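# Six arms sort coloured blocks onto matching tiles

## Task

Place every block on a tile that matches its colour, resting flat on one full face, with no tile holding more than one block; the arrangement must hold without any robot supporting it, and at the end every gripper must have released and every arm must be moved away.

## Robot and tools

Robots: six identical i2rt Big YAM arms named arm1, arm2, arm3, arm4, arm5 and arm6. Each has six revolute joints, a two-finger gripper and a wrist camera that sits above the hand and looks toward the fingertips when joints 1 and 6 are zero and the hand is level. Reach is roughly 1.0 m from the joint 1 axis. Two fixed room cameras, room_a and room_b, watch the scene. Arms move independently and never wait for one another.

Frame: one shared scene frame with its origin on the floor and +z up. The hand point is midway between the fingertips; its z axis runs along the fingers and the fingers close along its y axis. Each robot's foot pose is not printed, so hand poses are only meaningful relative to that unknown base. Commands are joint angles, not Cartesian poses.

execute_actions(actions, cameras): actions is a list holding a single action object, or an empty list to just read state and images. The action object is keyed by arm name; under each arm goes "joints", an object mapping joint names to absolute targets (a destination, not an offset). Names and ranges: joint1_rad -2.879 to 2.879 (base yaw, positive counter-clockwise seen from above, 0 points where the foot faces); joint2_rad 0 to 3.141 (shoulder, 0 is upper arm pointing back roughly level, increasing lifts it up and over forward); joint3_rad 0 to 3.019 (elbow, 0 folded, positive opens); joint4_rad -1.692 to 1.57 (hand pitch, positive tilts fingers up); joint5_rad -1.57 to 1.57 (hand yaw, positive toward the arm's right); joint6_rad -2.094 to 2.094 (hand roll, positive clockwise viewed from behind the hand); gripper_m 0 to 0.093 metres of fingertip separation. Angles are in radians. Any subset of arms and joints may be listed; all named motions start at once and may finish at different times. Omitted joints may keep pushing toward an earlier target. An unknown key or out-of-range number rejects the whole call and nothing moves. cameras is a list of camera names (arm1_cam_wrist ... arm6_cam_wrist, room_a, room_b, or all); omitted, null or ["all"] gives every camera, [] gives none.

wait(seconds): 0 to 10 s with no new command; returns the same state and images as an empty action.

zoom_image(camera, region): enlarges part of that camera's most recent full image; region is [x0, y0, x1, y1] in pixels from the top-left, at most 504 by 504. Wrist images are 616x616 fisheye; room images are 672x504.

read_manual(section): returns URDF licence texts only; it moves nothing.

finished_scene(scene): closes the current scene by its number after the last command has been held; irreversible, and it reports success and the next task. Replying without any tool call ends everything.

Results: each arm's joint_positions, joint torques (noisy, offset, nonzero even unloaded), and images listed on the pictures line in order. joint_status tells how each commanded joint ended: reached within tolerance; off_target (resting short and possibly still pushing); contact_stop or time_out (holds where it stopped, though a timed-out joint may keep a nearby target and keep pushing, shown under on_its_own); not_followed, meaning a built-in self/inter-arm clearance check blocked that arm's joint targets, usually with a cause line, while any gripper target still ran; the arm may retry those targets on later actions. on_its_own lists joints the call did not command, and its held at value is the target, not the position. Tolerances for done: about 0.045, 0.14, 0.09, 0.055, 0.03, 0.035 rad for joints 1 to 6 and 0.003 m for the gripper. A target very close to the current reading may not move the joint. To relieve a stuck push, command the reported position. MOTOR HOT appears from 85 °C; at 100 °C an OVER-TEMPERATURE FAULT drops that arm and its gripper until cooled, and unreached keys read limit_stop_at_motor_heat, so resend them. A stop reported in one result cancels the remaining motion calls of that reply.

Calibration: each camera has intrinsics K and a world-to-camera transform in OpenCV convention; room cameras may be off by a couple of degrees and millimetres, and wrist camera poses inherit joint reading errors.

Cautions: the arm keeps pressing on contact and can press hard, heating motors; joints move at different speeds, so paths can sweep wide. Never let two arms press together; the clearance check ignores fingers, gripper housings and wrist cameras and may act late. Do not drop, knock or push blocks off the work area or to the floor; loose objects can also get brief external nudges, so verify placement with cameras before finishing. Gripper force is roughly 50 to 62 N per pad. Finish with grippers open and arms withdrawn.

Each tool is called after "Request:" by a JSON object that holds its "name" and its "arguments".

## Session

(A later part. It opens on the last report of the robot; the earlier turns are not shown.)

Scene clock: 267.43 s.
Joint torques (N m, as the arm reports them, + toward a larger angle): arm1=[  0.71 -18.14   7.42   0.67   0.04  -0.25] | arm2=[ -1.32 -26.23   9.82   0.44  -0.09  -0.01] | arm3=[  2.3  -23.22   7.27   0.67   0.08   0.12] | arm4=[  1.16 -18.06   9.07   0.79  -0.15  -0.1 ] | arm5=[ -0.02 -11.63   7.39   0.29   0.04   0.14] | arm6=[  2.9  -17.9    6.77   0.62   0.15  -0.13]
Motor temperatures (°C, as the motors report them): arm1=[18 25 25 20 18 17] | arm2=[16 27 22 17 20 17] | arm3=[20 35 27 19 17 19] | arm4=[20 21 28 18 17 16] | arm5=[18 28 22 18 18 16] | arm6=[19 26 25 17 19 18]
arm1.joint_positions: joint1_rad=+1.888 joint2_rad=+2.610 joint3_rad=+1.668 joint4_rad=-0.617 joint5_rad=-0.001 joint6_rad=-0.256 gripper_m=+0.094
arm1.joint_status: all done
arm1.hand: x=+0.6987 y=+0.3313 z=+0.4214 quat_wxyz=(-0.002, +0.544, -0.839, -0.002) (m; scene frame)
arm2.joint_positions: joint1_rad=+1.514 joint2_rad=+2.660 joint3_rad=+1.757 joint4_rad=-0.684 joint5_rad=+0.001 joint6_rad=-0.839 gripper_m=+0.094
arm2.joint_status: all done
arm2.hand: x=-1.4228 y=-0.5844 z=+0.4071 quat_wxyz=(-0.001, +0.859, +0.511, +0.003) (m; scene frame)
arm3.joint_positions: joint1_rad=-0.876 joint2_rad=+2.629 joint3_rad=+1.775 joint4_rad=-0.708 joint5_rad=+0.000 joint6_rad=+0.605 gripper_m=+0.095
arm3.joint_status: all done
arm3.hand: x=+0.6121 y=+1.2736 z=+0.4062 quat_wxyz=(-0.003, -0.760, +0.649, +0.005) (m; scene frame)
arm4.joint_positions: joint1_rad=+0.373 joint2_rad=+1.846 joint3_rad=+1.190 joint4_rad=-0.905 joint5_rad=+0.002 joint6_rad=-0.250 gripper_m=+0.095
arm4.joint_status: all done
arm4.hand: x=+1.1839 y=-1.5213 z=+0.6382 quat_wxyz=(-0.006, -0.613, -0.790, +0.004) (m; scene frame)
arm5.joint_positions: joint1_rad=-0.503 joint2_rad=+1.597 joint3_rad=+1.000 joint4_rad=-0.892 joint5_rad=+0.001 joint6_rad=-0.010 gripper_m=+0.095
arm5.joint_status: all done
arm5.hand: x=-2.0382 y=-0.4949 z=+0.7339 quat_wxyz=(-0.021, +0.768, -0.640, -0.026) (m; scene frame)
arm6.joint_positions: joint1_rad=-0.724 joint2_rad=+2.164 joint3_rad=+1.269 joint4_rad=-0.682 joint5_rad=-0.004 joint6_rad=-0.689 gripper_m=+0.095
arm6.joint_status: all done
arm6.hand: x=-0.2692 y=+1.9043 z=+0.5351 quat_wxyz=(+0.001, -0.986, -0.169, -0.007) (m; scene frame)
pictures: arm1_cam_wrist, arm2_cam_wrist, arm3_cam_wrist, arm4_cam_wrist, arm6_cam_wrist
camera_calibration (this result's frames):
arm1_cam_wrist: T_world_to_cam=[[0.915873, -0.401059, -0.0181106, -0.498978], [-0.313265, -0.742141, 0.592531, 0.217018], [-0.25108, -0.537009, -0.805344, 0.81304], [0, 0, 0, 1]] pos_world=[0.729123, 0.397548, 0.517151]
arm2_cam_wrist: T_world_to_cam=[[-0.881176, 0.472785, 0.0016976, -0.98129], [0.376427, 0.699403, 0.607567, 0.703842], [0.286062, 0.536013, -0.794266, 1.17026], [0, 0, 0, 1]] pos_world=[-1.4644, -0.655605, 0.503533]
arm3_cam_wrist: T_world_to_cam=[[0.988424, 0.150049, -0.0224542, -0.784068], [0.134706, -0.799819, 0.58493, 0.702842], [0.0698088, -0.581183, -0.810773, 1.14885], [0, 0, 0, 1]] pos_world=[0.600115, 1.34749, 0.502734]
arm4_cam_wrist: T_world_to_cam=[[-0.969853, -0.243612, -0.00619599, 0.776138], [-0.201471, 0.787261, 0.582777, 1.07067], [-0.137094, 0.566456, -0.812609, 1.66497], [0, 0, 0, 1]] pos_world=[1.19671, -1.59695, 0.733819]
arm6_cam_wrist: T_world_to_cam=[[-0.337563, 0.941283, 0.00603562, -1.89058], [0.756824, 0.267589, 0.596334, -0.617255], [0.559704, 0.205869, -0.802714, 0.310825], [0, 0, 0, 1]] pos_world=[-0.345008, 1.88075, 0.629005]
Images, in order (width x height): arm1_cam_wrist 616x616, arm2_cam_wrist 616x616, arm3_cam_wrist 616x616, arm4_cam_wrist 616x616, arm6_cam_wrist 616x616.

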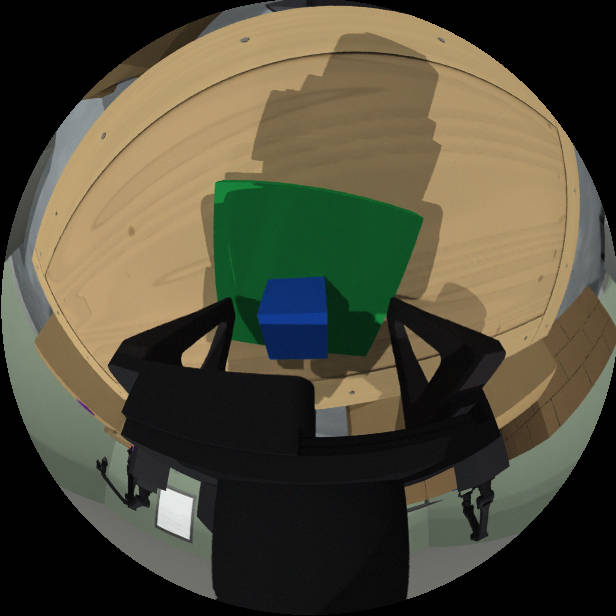

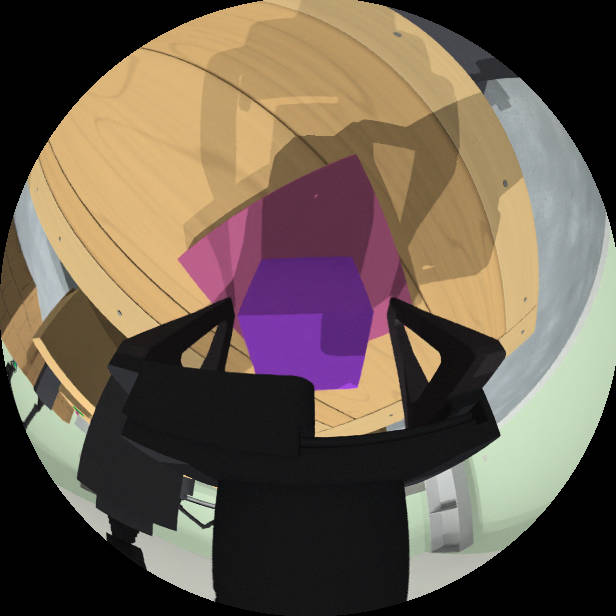

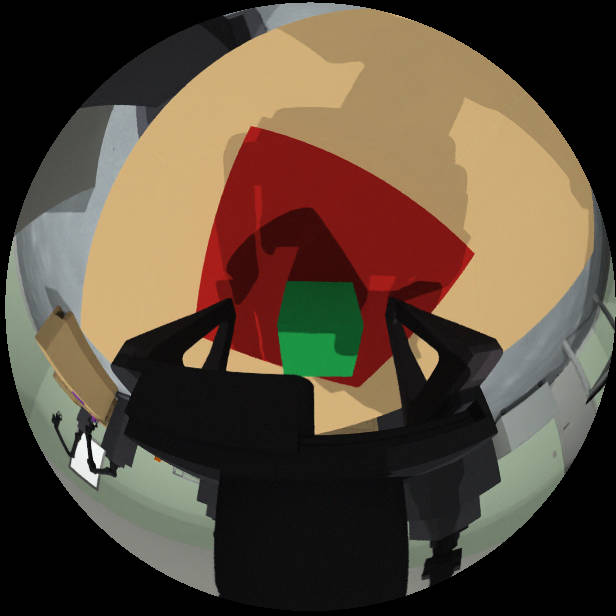

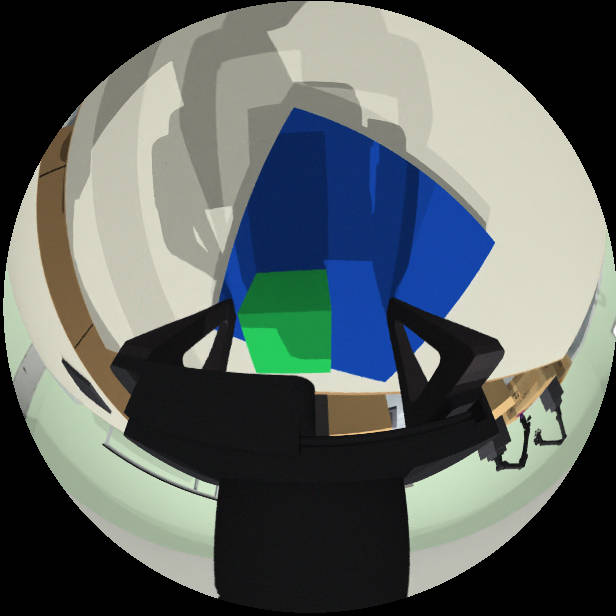

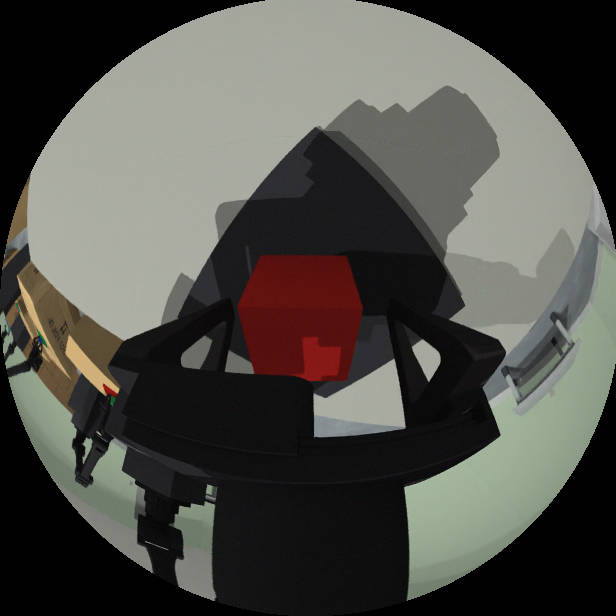

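Request:
{"name": "execute_actions", "arguments": {"actions": [{"arm1":{"joints":{"joint2_rad":2.642,"joint3_rad":1.645}},"arm2":{"joints":{"gripper_m":0.03}},"arm3":{"joints":{"joint1_rad":-0.845,"joint2_rad":2.645,"joint3_rad":1.748}},"arm4":{"joints":{"joint1_rad":0.405,"joint2_rad":1.862,"joint3_rad":1.165}},"arm6":{"joints":{"gripper_m":0.03}}}], "cameras": ["arm1_cam_wrist","arm3_cam_wrist","arm4_cam_wrist"]}}

Scene clock: 312.50 s.
Joint torques (N m, as the arm reports them, + toward a larger angle): arm1=[  0.68 -16.57   4.52   0.69   0.04  -0.25] | arm2=[ -1.14 -26.11   9.81   0.37  -0.09   0.01] | arm3=[  1.61 -21.97   4.96   0.48  -0.04   0.14] | arm4=[  1.57 -17.03   5.73   0.75  -0.36  -0.09] | arm5=[  0.25 -11.56   7.4    0.29   0.04   0.13] | arm6=[  2.99 -17.71   6.76   0.57   0.1   -0.13]
Motor temperatures (°C, as the motors report them): arm1=[18 26 25 20 18 17] | arm2=[16 29 22 17 20 17] | arm3=[20 37 27 19 17 19] | arm4=[20 22 29 18 17 16] | arm5=[18 25 23 18 18 16] | arm6=[19 27 25 17 19 18]
arm1.joint_positions: joint1_rad=+1.888 joint2_rad=+2.610 joint3_rad=+1.654 joint4_rad=-0.617 joint5_rad=-0.001 joint6_rad=-0.256 gripper_m=+0.094
arm1.joint_status: all done
arm1.hand: x=+0.6939 y=+0.3253 z=+0.4184 quat_wxyz=(+0.005, +0.544, -0.839, +0.000) (m; scene frame)
arm2.joint_positions: joint1_rad=+1.514 joint2_rad=+2.660 joint3_rad=+1.757 joint4_rad=-0.683 joint5_rad=+0.001 joint6_rad=-0.840 gripper_m=+0.047
arm2.joint_status: gripper_m off_target (ended at +0.047, target +0.030)
arm2.hand: x=-1.4230 y=-0.5845 z=+0.4071 quat_wxyz=(-0.001, +0.859, +0.512, +0.003) (m; scene frame)
arm3.joint_positions: joint1_rad=-0.856 joint2_rad=+2.629 joint3_rad=+1.755 joint4_rad=-0.707 joint5_rad=+0.003 joint6_rad=+0.606 gripper_m=+0.095
arm3.joint_status: all done
arm3.hand: x=+0.6101 y=+1.2575 z=+0.4014 quat_wxyz=(-0.002, -0.767, +0.642, -0.004) (m; scene frame)
arm4.joint_positions: joint1_rad=+0.395 joint2_rad=+1.843 joint3_rad=+1.181 joint4_rad=-0.903 joint5_rad=+0.007 joint6_rad=-0.250 gripper_m=+0.095
arm4.joint_status: all done
arm4.hand: x=+1.1938 y=-1.5175 z=+0.6372 quat_wxyz=(-0.003, -0.604, -0.797, +0.004) (m; scene frame)
arm5.joint_positions: joint1_rad=-0.503 joint2_rad=+1.597 joint3_rad=+1.000 joint4_rad=-0.892 joint5_rad=+0.001 joint6_rad=-0.010 gripper_m=+0.095
arm5.joint_status: not commanded
arm5.hand: x=-2.0382 y=-0.4949 z=+0.7339 quat_wxyz=(-0.021, +0.768, -0.640, -0.026) (m; scene frame)
arm6.joint_positions: joint1_rad=-0.724 joint2_rad=+2.164 joint3_rad=+1.269 joint4_rad=-0.681 joint5_rad=-0.002 joint6_rad=-0.689 gripper_m=+0.048
arm6.joint_status: gripper_m off_target (ended at +0.048, target +0.030)
arm6.hand: x=-0.2695 y=+1.9044 z=+0.5351 quat_wxyz=(+0.001, -0.986, -0.169, -0.007) (m; scene frame)
pictures: arm1_cam_wrist, arm3_cam_wrist, arm4_cam_wrist
camera_calibration (this result's frames):
arm1_cam_wrist: T_world_to_cam=[[0.915708, -0.401259, -0.0216898, -0.495354], [-0.308114, -0.735744, 0.603115, 0.202786], [-0.257963, -0.545594, -0.797359, 0.810427], [0, 0, 0, 1]] pos_world=[0.725141, 0.392597, 0.513155]
arm3_cam_wrist: T_world_to_cam=[[0.985404, 0.169948, -0.00982097, -0.808083], [0.142259, -0.790427, 0.595808, 0.672244], [0.0934934, -0.588509, -0.803067, 1.12747], [0, 0, 0, 1]] pos_world=[0.595244, 1.33222, 0.496971]
arm4_cam_wrist: T_world_to_cam=[[-0.964254, -0.264965, -0.00273843, 0.74539], [-0.216026, 0.780086, 0.587196, 1.07389], [-0.15345, 0.566798, -0.80944, 1.68131], [0, 0, 0, 1]] pos_world=[1.20873, -1.59319, 0.732378]
Images, in order (width x height): arm1_cam_wrist 616x616, arm3_cam_wrist 616x616, arm4_cam_wrist 616x616.

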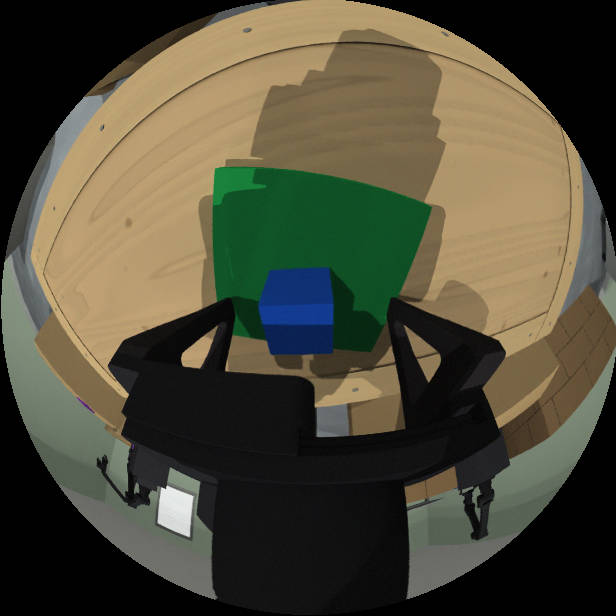

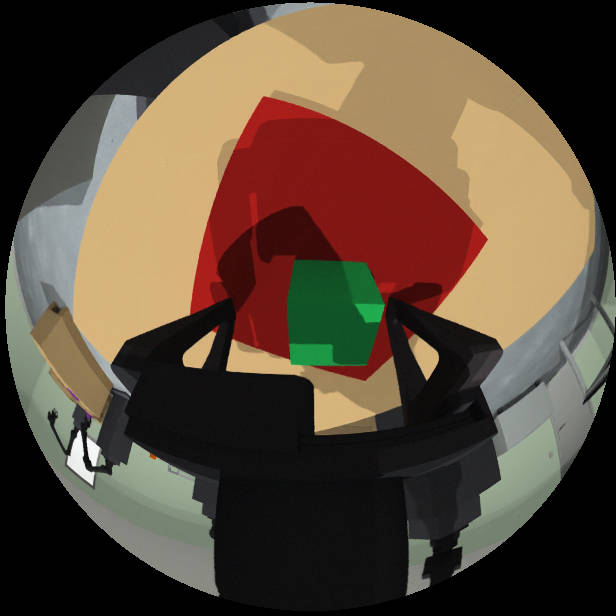

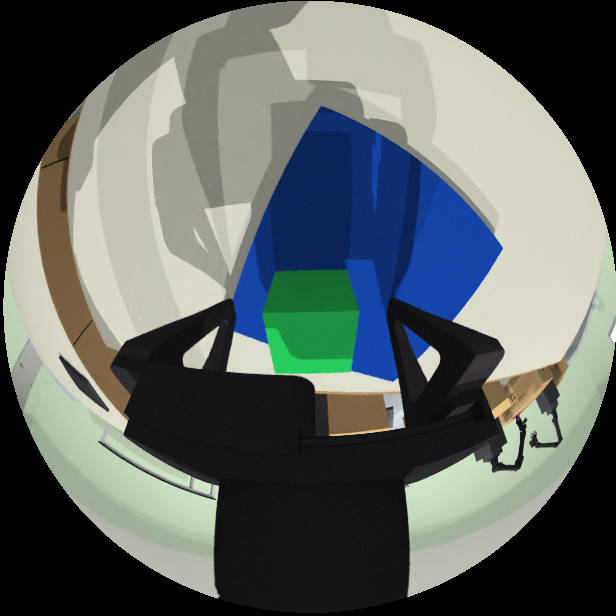

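Request:
{"name": "execute_actions", "arguments": {"actions": [{"arm1":{"joints":{"gripper_m":0.015}},"arm2":{"joints":{"joint2_rad":2.4,"joint4_rad":-0.9}},"arm3":{"joints":{"gripper_m":0.02}},"arm4":{"joints":{"joint4_rad":-0.945}},"arm6":{"joints":{"joint2_rad":1.9,"joint4_rad":-0.93}}}], "cameras": ["arm1_cam_wrist","arm3_cam_wrist","arm4_cam_wrist"]}}

Scene clock: 323.17 s.
Joint torques (N m, as the arm reports them, + toward a larger angle): arm1=[  0.73 -16.92   4.51   0.68   0.05  -0.24] | arm2=[ -1.27 -26.21  10.6   -0.01  -0.09   0.  ] | arm3=[  1.5  -21.85   5.1    0.55  -0.02   0.11] | arm4=[  1.5  -16.95   5.68  -0.5   -0.36  -0.06] | arm5=[  0.24 -11.59   7.41   0.28   0.04   0.14] | arm6=[  2.85 -14.9    8.47  -0.37   0.1   -0.12]
Motor temperatures (°C, as the motors report them): arm1=[18 26 24 20 18 17] | arm2=[16 30 23 17 20 17] | arm3=[20 37 26 19 17 19] | arm4=[20 22 27 18 17 16] | arm5=[18 25 23 18 18 16] | arm6=[19 28 25 17 19 18]
arm1.joint_positions: joint1_rad=+1.888 joint2_rad=+2.610 joint3_rad=+1.654 joint4_rad=-0.617 joint5_rad=-0.001 joint6_rad=-0.256 gripper_m=+0.031
arm1.joint_status: gripper_m off_target (ended at +0.031, target +0.015)
arm1.hand: x=+0.6939 y=+0.3253 z=+0.4184 quat_wxyz=(+0.005, +0.544, -0.839, +0.000) (m; scene frame)
arm2.joint_positions: joint1_rad=+1.514 joint2_rad=+2.414 joint3_rad=+1.767 joint4_rad=-0.894 joint5_rad=+0.001 joint6_rad=-0.840 gripper_m=+0.047
arm2.joint_status: all done
arm2.hand: x=-1.4605 y=-0.5940 z=+0.5637 quat_wxyz=(-0.008, +0.859, +0.511, -0.019) (m; scene frame)
arm3.joint_positions: joint1_rad=-0.855 joint2_rad=+2.629 joint3_rad=+1.755 joint4_rad=-0.707 joint5_rad=+0.002 joint6_rad=+0.606 gripper_m=+0.037
arm3.joint_status: gripper_m off_target (ended at +0.037, target +0.020)
arm3.hand: x=+0.6098 y=+1.2572 z=+0.4014 quat_wxyz=(-0.003, -0.767, +0.642, -0.004) (m; scene frame)
arm4.joint_positions: joint1_rad=+0.395 joint2_rad=+1.843 joint3_rad=+1.181 joint4_rad=-0.924 joint5_rad=+0.007 joint6_rad=-0.253 gripper_m=+0.095
arm4.joint_status: all done
arm4.hand: x=+1.1937 y=-1.5124 z=+0.6372 quat_wxyz=(+0.004, -0.603, -0.798, -0.004) (m; scene frame)
arm5.joint_positions: joint1_rad=-0.503 joint2_rad=+1.597 joint3_rad=+1.000 joint4_rad=-0.892 joint5_rad=+0.001 joint6_rad=-0.010 gripper_m=+0.095
arm5.joint_status: not commanded
arm5.hand: x=-2.0382 y=-0.4949 z=+0.7339 quat_wxyz=(-0.021, +0.768, -0.640, -0.026) (m; scene frame)
arm6.joint_positions: joint1_rad=-0.724 joint2_rad=+1.883 joint3_rad=+1.269 joint4_rad=-0.917 joint5_rad=-0.002 joint6_rad=-0.689 gripper_m=+0.048
arm6.joint_status: all done
arm6.hand: x=-0.2682 y=+1.9022 z=+0.6764 quat_wxyz=(+0.012, -0.985, -0.170, +0.013) (m; scene frame)
pictures: arm1_cam_wrist, arm3_cam_wrist, arm4_cam_wrist
camera_calibration (this result's frames):
arm1_cam_wrist: T_world_to_cam=[[0.915861, -0.400909, -0.0216929, -0.495573], [-0.307832, -0.735863, 0.603113, 0.202629], [-0.257757, -0.54569, -0.797361, 0.810316], [0, 0, 0, 1]] pos_world=[0.725116, 0.392609, 0.513155]
arm3_cam_wrist: T_world_to_cam=[[0.9854, 0.169935, -0.0104427, -0.807512], [0.142575, -0.790109, 0.596154, 0.671343], [0.0930569, -0.588939, -0.802802, 1.12805], [0, 0, 0, 1]] pos_world=[0.595033, 1.33201, 0.496941]
arm4_cam_wrist: T_world_to_cam=[[-0.963306, -0.268293, -0.00777169, 0.743661], [-0.2185, 0.767052, 0.603232, 1.04293], [-0.155881, 0.582795, -0.797528, 1.69793], [0, 0, 0, 1]] pos_world=[1.20893, -1.59001, 0.730799]
Images, in order (width x height): arm1_cam_wrist 616x616, arm3_cam_wrist 616x616, arm4_cam_wrist 616x616.

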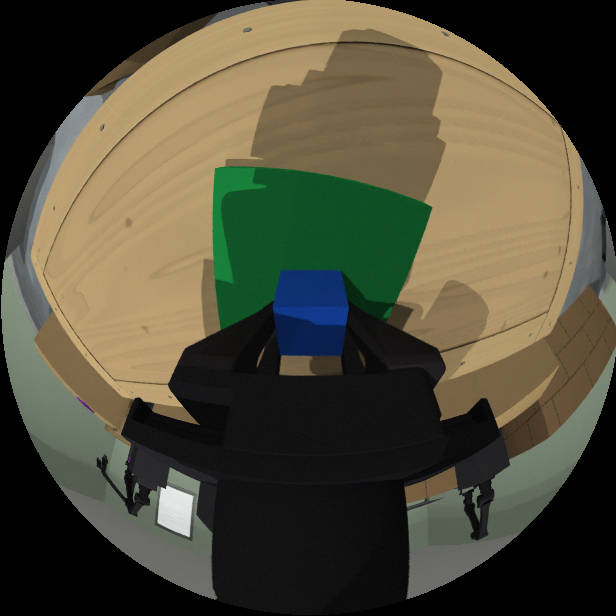

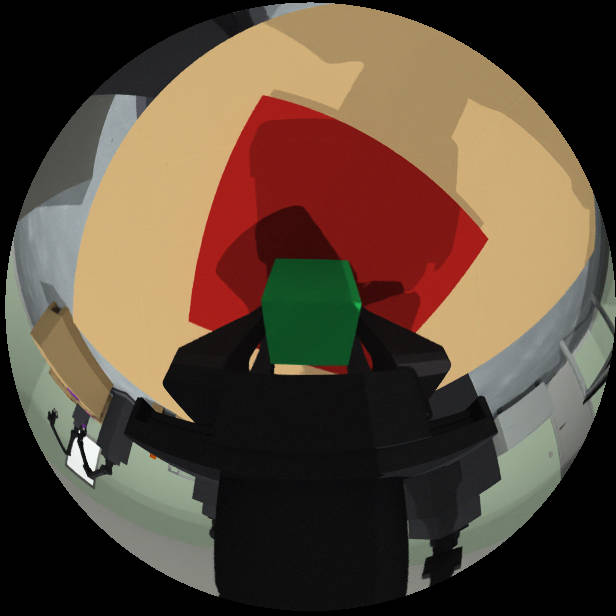

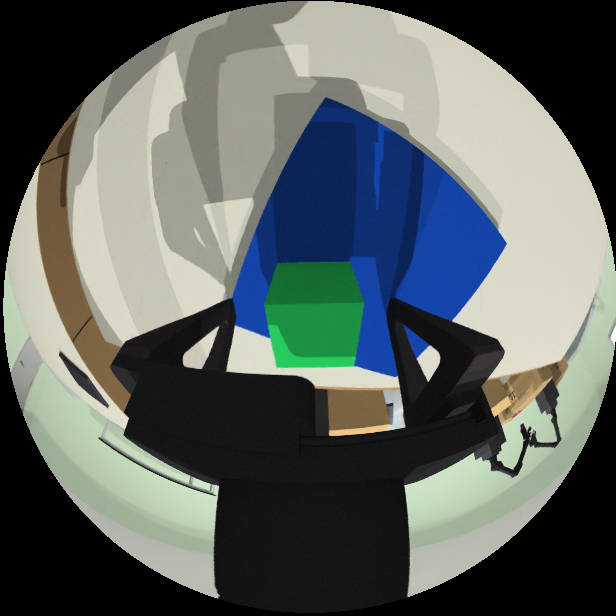

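Request:
{"name": "execute_actions", "arguments": {"actions": [{"arm1":{"joints":{"joint2_rad":2.36,"joint4_rad":-0.86}},"arm2":{"joints":{"joint1_rad":0.09,"joint2_rad":2.21,"joint3_rad":1.35,"joint4_rad":-0.69,"joint6_rad":0}},"arm3":{"joints":{"joint2_rad":2.38,"joint4_rad":-0.94}},"arm4":{"joints":{"gripper_m":0.02}},"arm6":{"joints":{"joint1_rad":1.0,"joint6_rad":0}}}], "cameras": ["arm2_cam_wrist","arm4_cam_wrist"]}}

Scene clock: 344.20 s.
Joint torques (N m, as the arm reports them, + toward a larger angle): arm1=[  0.7  -16.99   8.19  -0.51   0.05  -0.24] | arm2=[ -1.55 -22.8    6.83   0.11  -0.08   0.26] | arm3=[  1.67 -21.5    7.97  -0.05   0.     0.1 ] | arm4=[  1.34 -16.84   5.76  -0.37  -0.17  -0.06] | arm5=[  0.24 -11.58   7.4    0.27   0.04   0.14] | arm6=[  1.74 -15.04   8.5   -0.36   0.13   0.08]
Motor temperatures (°C, as the motors report them): arm1=[18 27 23 20 18 17] | arm2=[16 30 23 17 20 17] | arm3=[20 38 25 19 17 19] | arm4=[20 22 26 18 17 16] | arm5=[18 25 23 18 18 16] | arm6=[19 27 27 17 19 18]
arm1.joint_positions: joint1_rad=+1.888 joint2_rad=+2.333 joint3_rad=+1.637 joint4_rad=-0.844 joint5_rad=-0.001 joint6_rad=-0.256 gripper_m=+0.031
arm1.joint_status: all done
arm1.hand: x=+0.7138 y=+0.3498 z=+0.5786 quat_wxyz=(-0.011, +0.544, -0.839, -0.005) (m; scene frame)
arm2.joint_positions: joint1_rad=+0.086 joint2_rad=+2.223 joint3_rad=+1.355 joint4_rad=-0.688 joint5_rad=+0.002 joint6_rad=-0.011 gripper_m=+0.047
arm2.joint_status: all done
arm2.hand: x=-1.0207 y=+0.0768 z=+0.5562 quat_wxyz=(-0.002, +0.830, -0.558, -0.011) (m; scene frame)
arm3.joint_positions: joint1_rad=-0.855 joint2_rad=+2.364 joint3_rad=+1.734 joint4_rad=-0.933 joint5_rad=+0.002 joint6_rad=+0.606 gripper_m=+0.037
arm3.joint_status: all done
arm3.hand: x=+0.5951 y=+1.2735 z=+0.5599 quat_wxyz=(-0.002, -0.767, +0.642, +0.005) (m; scene frame)
arm4.joint_positions: joint1_rad=+0.396 joint2_rad=+1.842 joint3_rad=+1.180 joint4_rad=-0.928 joint5_rad=+0.002 joint6_rad=-0.254 gripper_m=+0.038
arm4.joint_status: gripper_m off_target (ended at +0.038, target +0.020)
arm4.hand: x=+1.1949 y=-1.5109 z=+0.6372 quat_wxyz=(+0.003, -0.602, -0.798, -0.007) (m; scene frame)
arm5.joint_positions: joint1_rad=-0.503 joint2_rad=+1.597 joint3_rad=+1.000 joint4_rad=-0.892 joint5_rad=+0.001 joint6_rad=-0.010 gripper_m=+0.095
arm5.joint_status: not commanded
arm5.hand: x=-2.0382 y=-0.4949 z=+0.7339 quat_wxyz=(-0.021, +0.768, -0.640, -0.026) (m; scene frame)
arm6.joint_positions: joint1_rad=+1.008 joint2_rad=+1.883 joint3_rad=+1.269 joint4_rad=-0.917 joint5_rad=-0.001 joint6_rad=-0.012 gripper_m=+0.048
arm6.joint_status: all done
arm6.hand: x=+0.1270 y=+1.2075 z=+0.6737 quat_wxyz=(-0.013, -0.766, -0.642, +0.009) (m; scene frame)
pictures: arm2_cam_wrist, arm4_cam_wrist
camera_calibration (this result's frames):
arm2_cam_wrist: T_world_to_cam=[[0.923887, 0.382627, -0.00547445, 0.913532], [0.313071, -0.747557, 0.585786, 0.058027], [0.220045, -0.542914, -0.810447, 0.843662], [0, 0, 0, 1]] pos_world=[-1.04781, 0.151872, 0.654754]
arm4_cam_wrist: T_world_to_cam=[[-0.96286, -0.269689, -0.0129629, 0.745928], [-0.222119, 0.7639, 0.605905, 1.03989], [-0.153503, 0.586281, -0.795432, 1.69836], [0, 0, 0, 1]] pos_world=[1.20991, -1.58892, 0.73053]
Images, in order (width x height): arm2_cam_wrist 616x616, arm4_cam_wrist 616x616.

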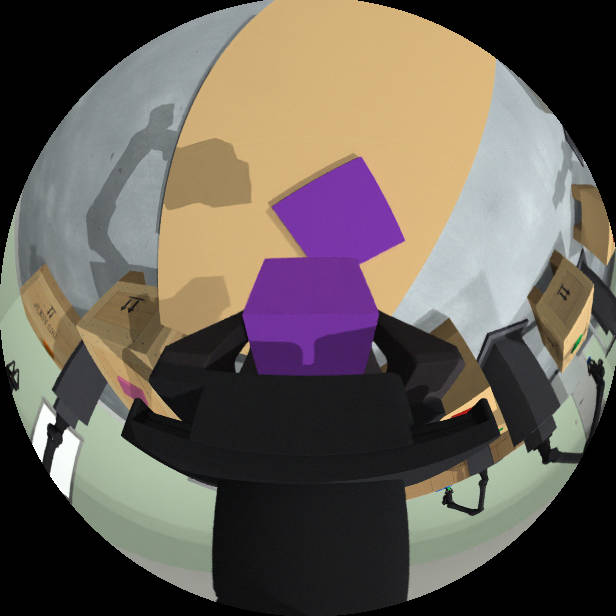

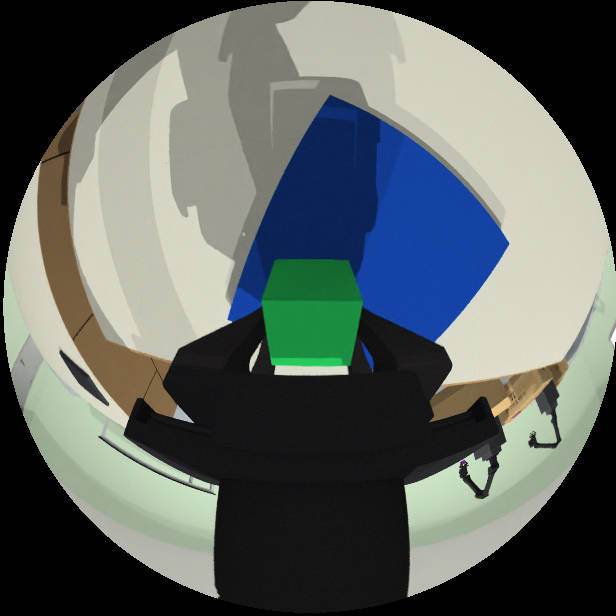

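Request:
{"name": "execute_actions", "arguments": {"actions": [{"arm1":{"joints":{"joint1_rad":0.2,"joint2_rad":2.15,"joint3_rad":1.18,"joint4_rad":-0.6,"joint6_rad":0}},"arm2":{"joints":{"joint1_rad":0.025,"joint2_rad":2.5,"joint3_rad":1.52,"joint4_rad":-0.55,"joint6_rad":-0.58}},"arm3":{"joints":{"joint1_rad":0.85,"joint2_rad":2.445,"joint3_rad":1.59,"joint4_rad":-0.7,"joint6_rad":0}},"arm4":{"joints":{"joint2_rad":1.6,"joint4_rad":-1.15}}}], "cameras": ["arm1_cam_wrist","arm2_cam_wrist","arm3_cam_wrist"]}}

Scene clock: 370.87 s.
Joint torques (N m, as the arm reports them, + toward a larger angle): arm1=[  1.02 -15.3    4.5    0.51   0.     0.04] | arm2=[ -2.12 -25.02   7.88   0.19  -0.11  -0.02] | arm3=[ -0.2  -23.02   5.55   0.19   0.13  -0.12] | arm4=[  1.39 -15.21   9.18  -0.24  -0.16  -0.06] | arm5=[  0.2  -11.59   7.4    0.28   0.04   0.14] | arm6=[  1.64 -15.     8.48  -0.39   0.12   0.07]
Motor temperatures (°C, as the motors report them): arm1=[18 27 25 20 18 17] | arm2=[16 29 21 17 20 17] | arm3=[20 39 28 19 17 19] | arm4=[20 22 26 18 17 16] | arm5=[18 25 23 18 18 16] | arm6=[19 27 28 17 19 18]
arm1.joint_positions: joint1_rad=+0.191 joint2_rad=+2.148 joint3_rad=+1.191 joint4_rad=-0.608 joint5_rad=+0.001 joint6_rad=-0.013 gripper_m=+0.031
arm1.joint_status: all done
arm1.hand: x=+0.6687 y=-0.5089 z=+0.5693 quat_wxyz=(-0.001, -0.385, -0.923, +0.005) (m; scene frame)
arm2.joint_positions: joint1_rad=+0.026 joint2_rad=+2.522 joint3_rad=+1.500 joint4_rad=-0.552 joint5_rad=+0.002 joint6_rad=-0.569 gripper_m=+0.047
arm2.joint_status: all done
arm2.hand: x=-0.9943 y=+0.0991 z=+0.4259 quat_wxyz=(+0.002, +0.942, -0.336, -0.004) (m; scene frame)
arm3.joint_positions: joint1_rad=+0.859 joint2_rad=+2.454 joint3_rad=+1.591 joint4_rad=-0.695 joint5_rad=-0.002 joint6_rad=+0.014 gripper_m=+0.038
arm3.joint_status: all done
arm3.hand: x=+0.6876 y=+0.3250 z=+0.4687 quat_wxyz=(-0.004, -0.897, -0.441, +0.008) (m; scene frame)
arm4.joint_positions: joint1_rad=+0.396 joint2_rad=+1.595 joint3_rad=+1.149 joint4_rad=-1.136 joint5_rad=+0.002 joint6_rad=-0.254 gripper_m=+0.038
arm4.joint_status: all done
arm4.hand: x=+1.1933 y=-1.4663 z=+0.7374 quat_wxyz=(+0.001, -0.602, -0.798, -0.004) (m; scene frame)
arm5.joint_positions: joint1_rad=-0.503 joint2_rad=+1.597 joint3_rad=+1.000 joint4_rad=-0.892 joint5_rad=+0.001 joint6_rad=-0.010 gripper_m=+0.095
arm5.joint_status: not commanded
arm5.hand: x=-2.0382 y=-0.4949 z=+0.7339 quat_wxyz=(-0.021, +0.768, -0.640, -0.026) (m; scene frame)
arm6.joint_positions: joint1_rad=+1.008 joint2_rad=+1.883 joint3_rad=+1.269 joint4_rad=-0.917 joint5_rad=-0.001 joint6_rad=-0.012 gripper_m=+0.048
arm6.joint_status: not commanded
arm6.hand: x=+0.1270 y=+1.2075 z=+0.6737 quat_wxyz=(-0.013, -0.766, -0.642, +0.009) (m; scene frame)
pictures: arm1_cam_wrist, arm2_cam_wrist, arm3_cam_wrist
camera_calibration (this result's frames):
arm1_cam_wrist: T_world_to_cam=[[-0.705027, -0.709126, -0.00883252, 0.116087], [-0.575313, 0.564616, 0.591797, 0.337143], [-0.414671, 0.422314, -0.806039, 1.07151], [0, 0, 0, 1]] pos_world=[0.720133, -0.56055, 0.665186]
arm2_cam_wrist: T_world_to_cam=[[0.629259, 0.777185, -0.00402577, 0.547184], [0.624625, -0.50264, 0.59766, 0.423217], [0.462469, -0.378597, -0.80174, 0.96546], [0, 0, 0, 1]] pos_world=[-1.05517, 0.152982, 0.523311]
arm3_cam_wrist: T_world_to_cam=[[-0.787885, 0.615694, -0.0125221, 0.350392], [0.49913, 0.650368, 0.572618, -0.818718], [0.360702, 0.444907, -0.819727, 0.113742], [0, 0, 0, 1]] pos_world=[0.643688, 0.266129, 0.566437]
Images, in order (width x height): arm1_cam_wrist 616x616, arm2_cam_wrist 616x616, arm3_cam_wrist 616x616.

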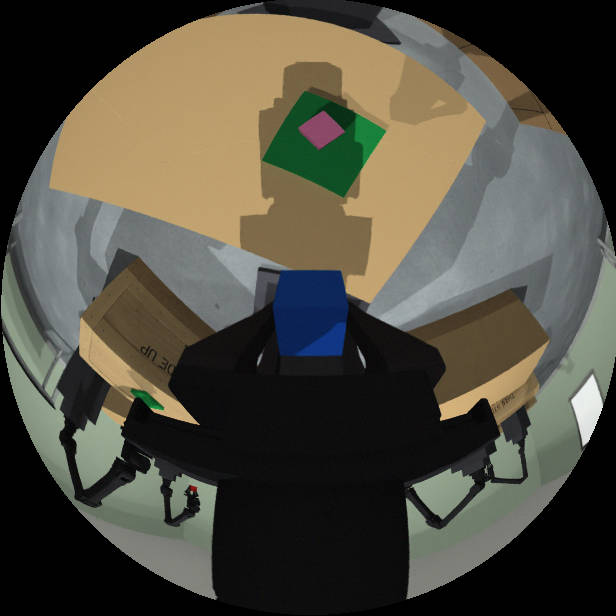

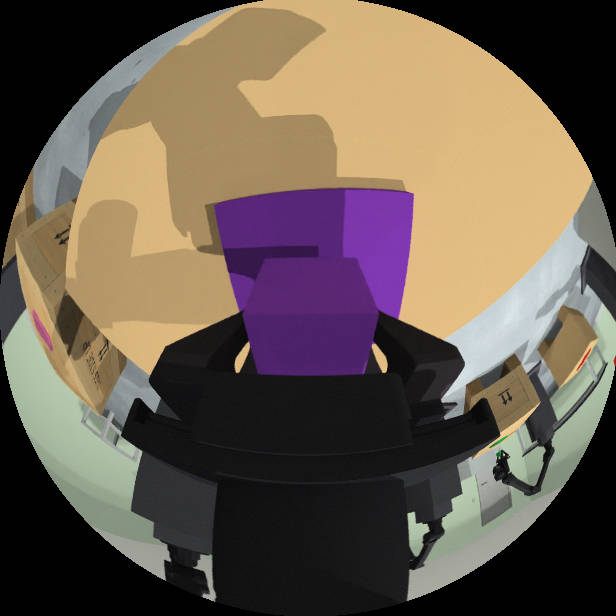

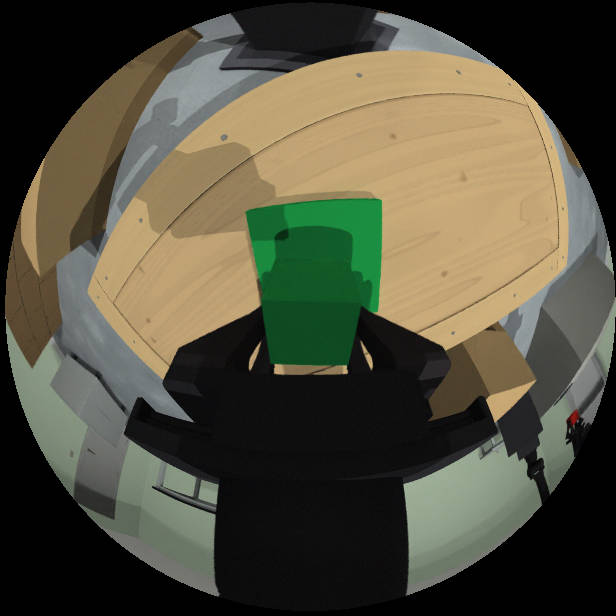

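Request:
{"name": "execute_actions", "arguments": {"actions": [{"arm1":{"joints":{"joint1_rad":0.415,"joint2_rad":2.595,"joint3_rad":1.74,"joint4_rad":-0.7}},"arm2":{"joints":{"joint2_rad":2.54,"joint3_rad":1.54,"joint4_rad":-0.525}},"arm3":{"joints":{"joint2_rad":2.535,"joint3_rad":1.64,"joint4_rad":-0.645}},"arm6":{"joints":{"joint1_rad":1.94,"joint2_rad":2.45,"joint3_rad":1.62,"joint4_rad":-0.71}}}], "cameras": ["arm1_cam_wrist","arm2_cam_wrist","arm3_cam_wrist","arm6_cam_wrist"]}}

Scene clock: 406.43 s.
Joint torques (N m, as the arm reports them, + toward a larger angle): arm1=[ -0.73 -20.15   9.13  -0.56   0.07   0.04] | arm2=[ -1.91 -23.02   9.44   0.41  -0.13  -0.01] | arm3=[ -0.03 -22.53   7.48   0.6    0.14  -0.13] | arm4=[  1.31 -15.2    9.19  -0.25  -0.16  -0.05] | arm5=[  0.23 -11.59   7.4    0.27   0.04   0.13] | arm6=[  3.08 -22.08   6.18  -0.07   0.13   0.06]
Motor temperatures (°C, as the motors report them): arm1=[18 27 24 20 18 17] | arm2=[16 31 22 17 20 17] | arm3=[20 41 26 19 17 19] | arm4=[20 22 30 18 17 16] | arm5=[18 25 24 18 18 16] | arm6=[19 27 28 17 19 18]
arm1.joint_positions: joint1_rad=+0.422 joint2_rad=+2.588 joint3_rad=+1.708 joint4_rad=-0.683 joint5_rad=-0.001 joint6_rad=-0.012 gripper_m=+0.031
arm1.joint_status: all done
arm1.hand: x=+0.8416 y=-0.4828 z=+0.4468 quat_wxyz=(-0.002, -0.276, -0.961, +0.004) (m; scene frame)
arm2.joint_positions: joint1_rad=+0.026 joint2_rad=+2.541 joint3_rad=+1.505 joint4_rad=-0.534 joint5_rad=+0.002 joint6_rad=-0.569 gripper_m=+0.047
arm2.joint_status: all done
arm2.hand: x=-0.9942 y=+0.0985 z=+0.4165 quat_wxyz=(+0.001, +0.942, -0.336, -0.005) (m; scene frame)
arm3.joint_positions: joint1_rad=+0.859 joint2_rad=+2.528 joint3_rad=+1.613 joint4_rad=-0.652 joint5_rad=-0.002 joint6_rad=+0.014 gripper_m=+0.038
arm3.joint_status: all done
arm3.hand: x=+0.6901 y=+0.3284 z=+0.4311 quat_wxyz=(-0.003, -0.897, -0.441, +0.005) (m; scene frame)
arm4.joint_positions: joint1_rad=+0.396 joint2_rad=+1.595 joint3_rad=+1.149 joint4_rad=-1.136 joint5_rad=+0.002 joint6_rad=-0.254 gripper_m=+0.038
arm4.joint_status: not commanded
arm4.hand: x=+1.1933 y=-1.4663 z=+0.7374 quat_wxyz=(+0.001, -0.602, -0.798, -0.004) (m; scene frame)
arm5.joint_positions: joint1_rad=-0.503 joint2_rad=+1.597 joint3_rad=+1.000 joint4_rad=-0.892 joint5_rad=+0.001 joint6_rad=-0.010 gripper_m=+0.095
arm5.joint_status: not commanded
arm5.hand: x=-2.0382 y=-0.4949 z=+0.7339 quat_wxyz=(-0.021, +0.768, -0.640, -0.026) (m; scene frame)
arm6.joint_positions: joint1_rad=+1.934 joint2_rad=+2.466 joint3_rad=+1.613 joint4_rad=-0.705 joint5_rad=-0.002 joint6_rad=-0.009 gripper_m=+0.048
arm6.joint_status: all done
arm6.hand: x=+0.6400 y=+1.2708 z=+0.4556 quat_wxyz=(-0.008, -0.400, -0.916, -0.004) (m; scene frame)
pictures: arm1_cam_wrist, arm2_cam_wrist, arm3_cam_wrist, arm6_cam_wrist
camera_calibration (this result's frames):
arm1_cam_wrist: T_world_to_cam=[[-0.524109, -0.851581, -0.0109794, 0.0353226], [-0.689426, 0.416671, 0.592517, 0.518643], [-0.500001, 0.318113, -0.805483, 1.05471], [0, 0, 0, 1]] pos_world=[0.903434, -0.52154, 0.542632]
arm2_cam_wrist: T_world_to_cam=[[0.629286, 0.777171, -0.00216278, 0.546848], [0.625243, -0.50461, 0.595349, 0.430235], [0.461596, -0.375997, -0.803465, 0.957181], [0, 0, 0, 1]] pos_world=[-1.05496, 0.152004, 0.514104]
arm3_cam_wrist: T_world_to_cam=[[-0.787812, 0.615792, -0.0123457, 0.349617], [0.496106, 0.646316, 0.579788, -0.800339], [0.365009, 0.450639, -0.814674, 0.0733987], [0, 0, 0, 1]] pos_world=[0.645695, 0.268903, 0.528139]
arm6_cam_wrist: T_world_to_cam=[[-0.730462, -0.682912, -0.0075371, 1.33479], [-0.561746, 0.59451, 0.575326, -0.650437], [-0.388416, 0.424487, -0.81789, 0.204421], [0, 0, 0, 1]] pos_world=[0.689031, 1.21146, 0.551468]
Images, in order (width x height): arm1_cam_wrist 616x616, arm2_cam_wrist 616x616, arm3_cam_wrist 616x616, arm6_cam_wrist 616x616.

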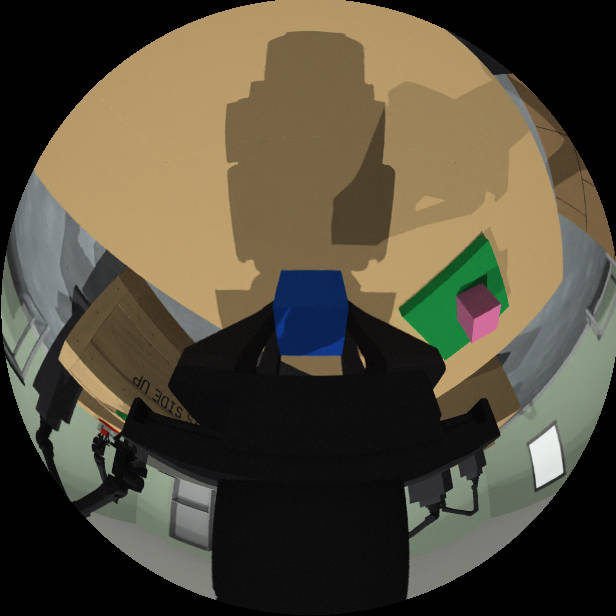

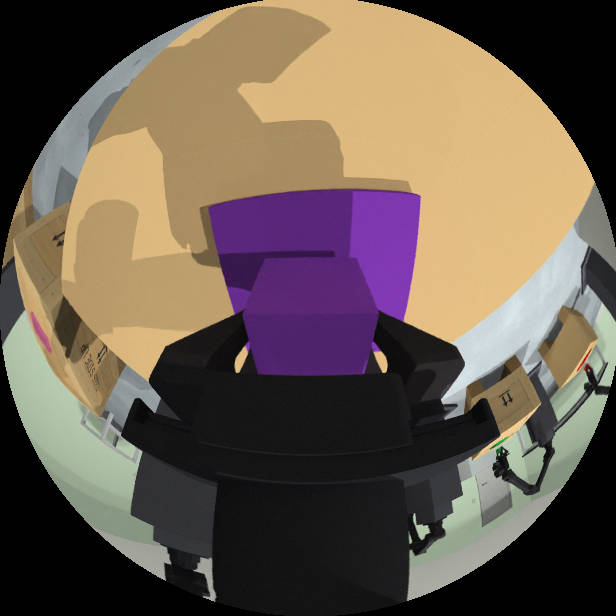

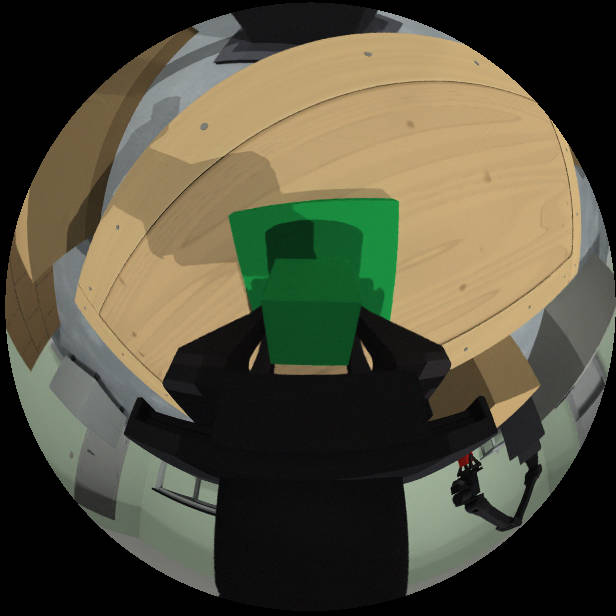

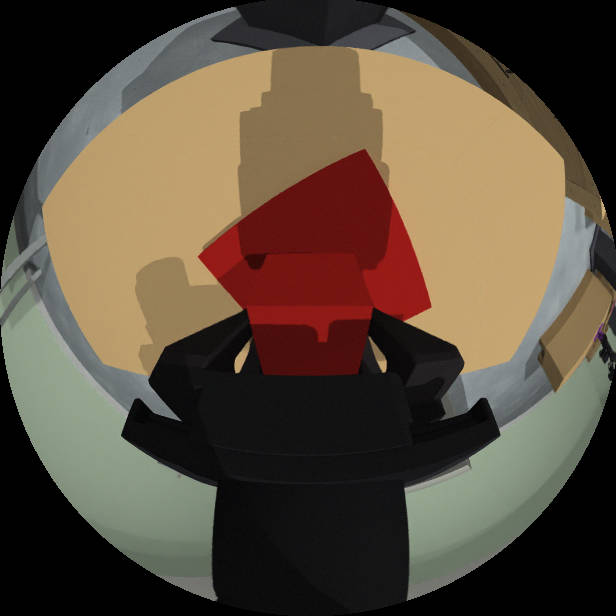

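Request:
{"name": "execute_actions", "arguments": {"actions": [{"arm1":{"joints":{"joint2_rad":2.74,"joint3_rad":1.952,"joint4_rad":-0.775}},"arm2":{"joints":{"joint2_rad":2.565}},"arm3":{"joints":{"joint2_rad":2.565,"joint4_rad":-0.625}},"arm6":{"joints":{"joint2_rad":2.53,"joint4_rad":-0.635}}}], "cameras": ["arm1_cam_wrist","arm2_cam_wrist","arm3_cam_wrist","arm6_cam_wrist"]}}

Scene clock: 449.77 s.
Joint torques (N m, as the arm reports them, + toward a larger angle): arm1=[ -0.91 -18.88  10.52  -0.54   0.07   0.04] | arm2=[ -1.87 -22.47   8.75   0.45  -0.12   0.01] | arm3=[ -0.08 -20.88   7.14   0.79   0.14  -0.11] | arm4=[  1.36 -15.21   9.21  -0.24  -0.15  -0.05] | arm5=[  0.22 -11.62   7.4    0.27   0.04   0.14] | arm6=[  3.   -19.99   5.87   0.71   0.13   0.05]
Motor temperatures (°C, as the motors report them): arm1=[18 30 27 20 18 17] | arm2=[16 31 23 17 20 17] | arm3=[20 42 28 19 17 19] | arm4=[20 22 31 18 17 16] | arm5=[18 25 24 18 18 16] | arm6=[19 34 26 17 19 18]
arm1.joint_positions: joint1_rad=+0.422 joint2_rad=+2.719 joint3_rad=+1.908 joint4_rad=-0.759 joint5_rad=-0.001 joint6_rad=-0.012 gripper_m=+0.031
arm1.joint_status: all done
arm1.hand: x=+0.8698 y=-0.5012 z=+0.4166 quat_wxyz=(+0.001, -0.276, -0.961, +0.003) (m; scene frame)
arm2.joint_positions: joint1_rad=+0.026 joint2_rad=+2.562 joint3_rad=+1.510 joint4_rad=-0.532 joint5_rad=+0.002 joint6_rad=-0.570 gripper_m=+0.047
arm2.joint_status: all done
arm2.hand: x=-0.9928 y=+0.0937 z=+0.4065 quat_wxyz=(+0.006, +0.942, -0.336, -0.001) (m; scene frame)
arm3.joint_positions: joint1_rad=+0.859 joint2_rad=+2.546 joint3_rad=+1.613 joint4_rad=-0.635 joint5_rad=-0.002 joint6_rad=+0.014 gripper_m=+0.038
arm3.joint_status: all done
arm3.hand: x=+0.6917 y=+0.3306 z=+0.4207 quat_wxyz=(-0.002, -0.897, -0.441, +0.004) (m; scene frame)
arm4.joint_positions: joint1_rad=+0.396 joint2_rad=+1.595 joint3_rad=+1.149 joint4_rad=-1.136 joint5_rad=+0.002 joint6_rad=-0.254 gripper_m=+0.038
arm4.joint_status: not commanded
arm4.hand: x=+1.1933 y=-1.4663 z=+0.7374 quat_wxyz=(+0.001, -0.602, -0.798, -0.004) (m; scene frame)
arm5.joint_positions: joint1_rad=-0.503 joint2_rad=+1.597 joint3_rad=+1.000 joint4_rad=-0.892 joint5_rad=+0.001 joint6_rad=-0.010 gripper_m=+0.095
arm5.joint_status: not commanded
arm5.hand: x=-2.0382 y=-0.4949 z=+0.7339 quat_wxyz=(-0.021, +0.768, -0.640, -0.026) (m; scene frame)
arm6.joint_positions: joint1_rad=+1.934 joint2_rad=+2.515 joint3_rad=+1.613 joint4_rad=-0.649 joint5_rad=-0.002 joint6_rad=-0.009 gripper_m=+0.048
arm6.joint_status: all done
arm6.hand: x=+0.6375 y=+1.2741 z=+0.4268 quat_wxyz=(-0.012, -0.400, -0.916, -0.003) (m; scene frame)
pictures: arm1_cam_wrist, arm2_cam_wrist, arm3_cam_wrist, arm6_cam_wrist
camera_calibration (this result's frames):
arm1_cam_wrist: T_world_to_cam=[[-0.524203, -0.851521, -0.011104, 0.0342464], [-0.686355, 0.414735, 0.597421, 0.55793], [-0.504111, 0.320791, -0.801851, 1.05367], [0, 0, 0, 1]] pos_world=[0.932054, -0.540238, 0.511944]
arm2_cam_wrist: T_world_to_cam=[[0.628602, 0.777673, -0.00920264, 0.551737], [0.623279, -0.496655, 0.604034, 0.42667], [0.46517, -0.385433, -0.796905, 0.948487], [0, 0, 0, 1]] pos_world=[-1.05397, 0.148415, 0.503209]
arm3_cam_wrist: T_world_to_cam=[[-0.787805, 0.615801, -0.0123303, 0.349404], [0.495842, 0.645961, 0.58041, -0.796475], [0.365382, 0.451136, -0.814231, 0.0627186], [0, 0, 0, 1]] pos_world=[0.647271, 0.271033, 0.517657]
arm6_cam_wrist: T_world_to_cam=[[-0.730487, -0.682886, -0.00744313, 1.33494], [-0.564338, 0.597467, 0.569697, -0.636961], [-0.384591, 0.420357, -0.821821, 0.182956], [0, 0, 0, 1]] pos_world=[0.686058, 1.21527, 0.523168]
Images, in order (width x height): arm1_cam_wrist 616x616, arm2_cam_wrist 616x616, arm3_cam_wrist 616x616, arm6_cam_wrist 616x616.

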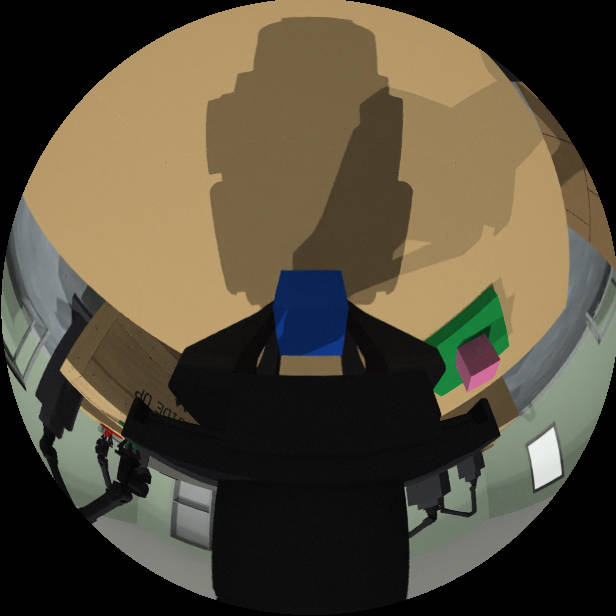

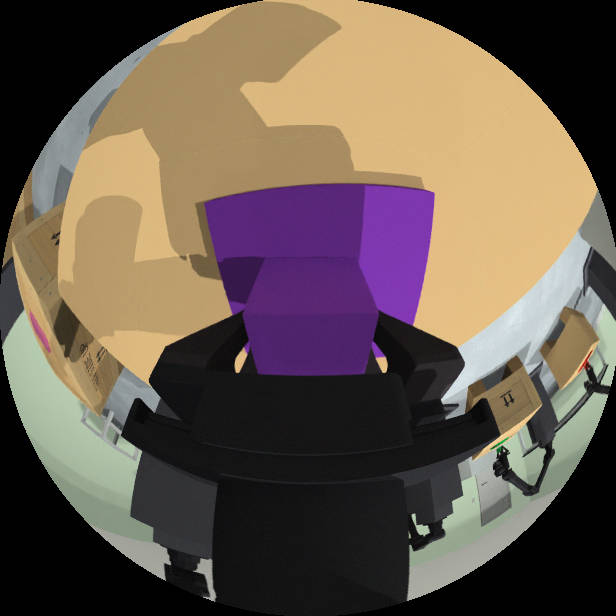

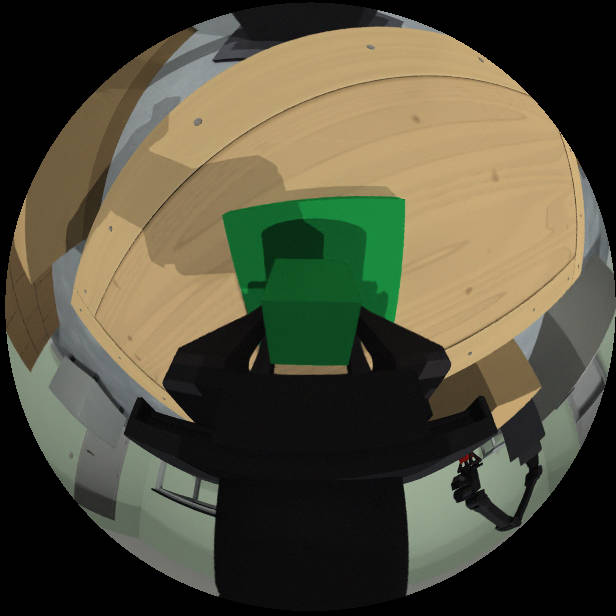

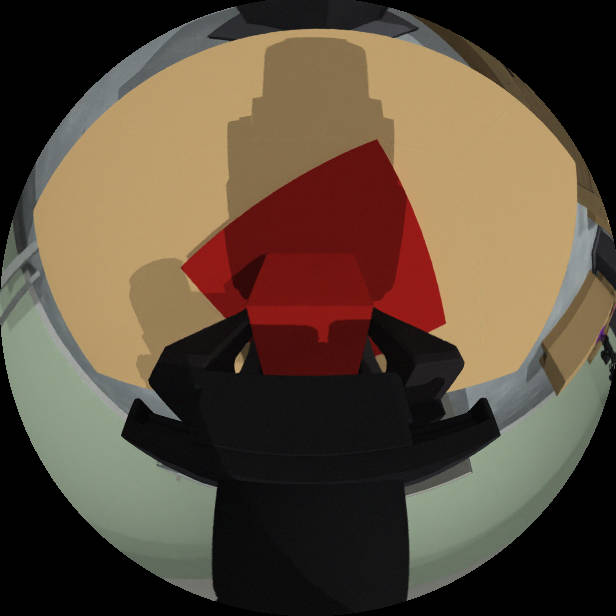

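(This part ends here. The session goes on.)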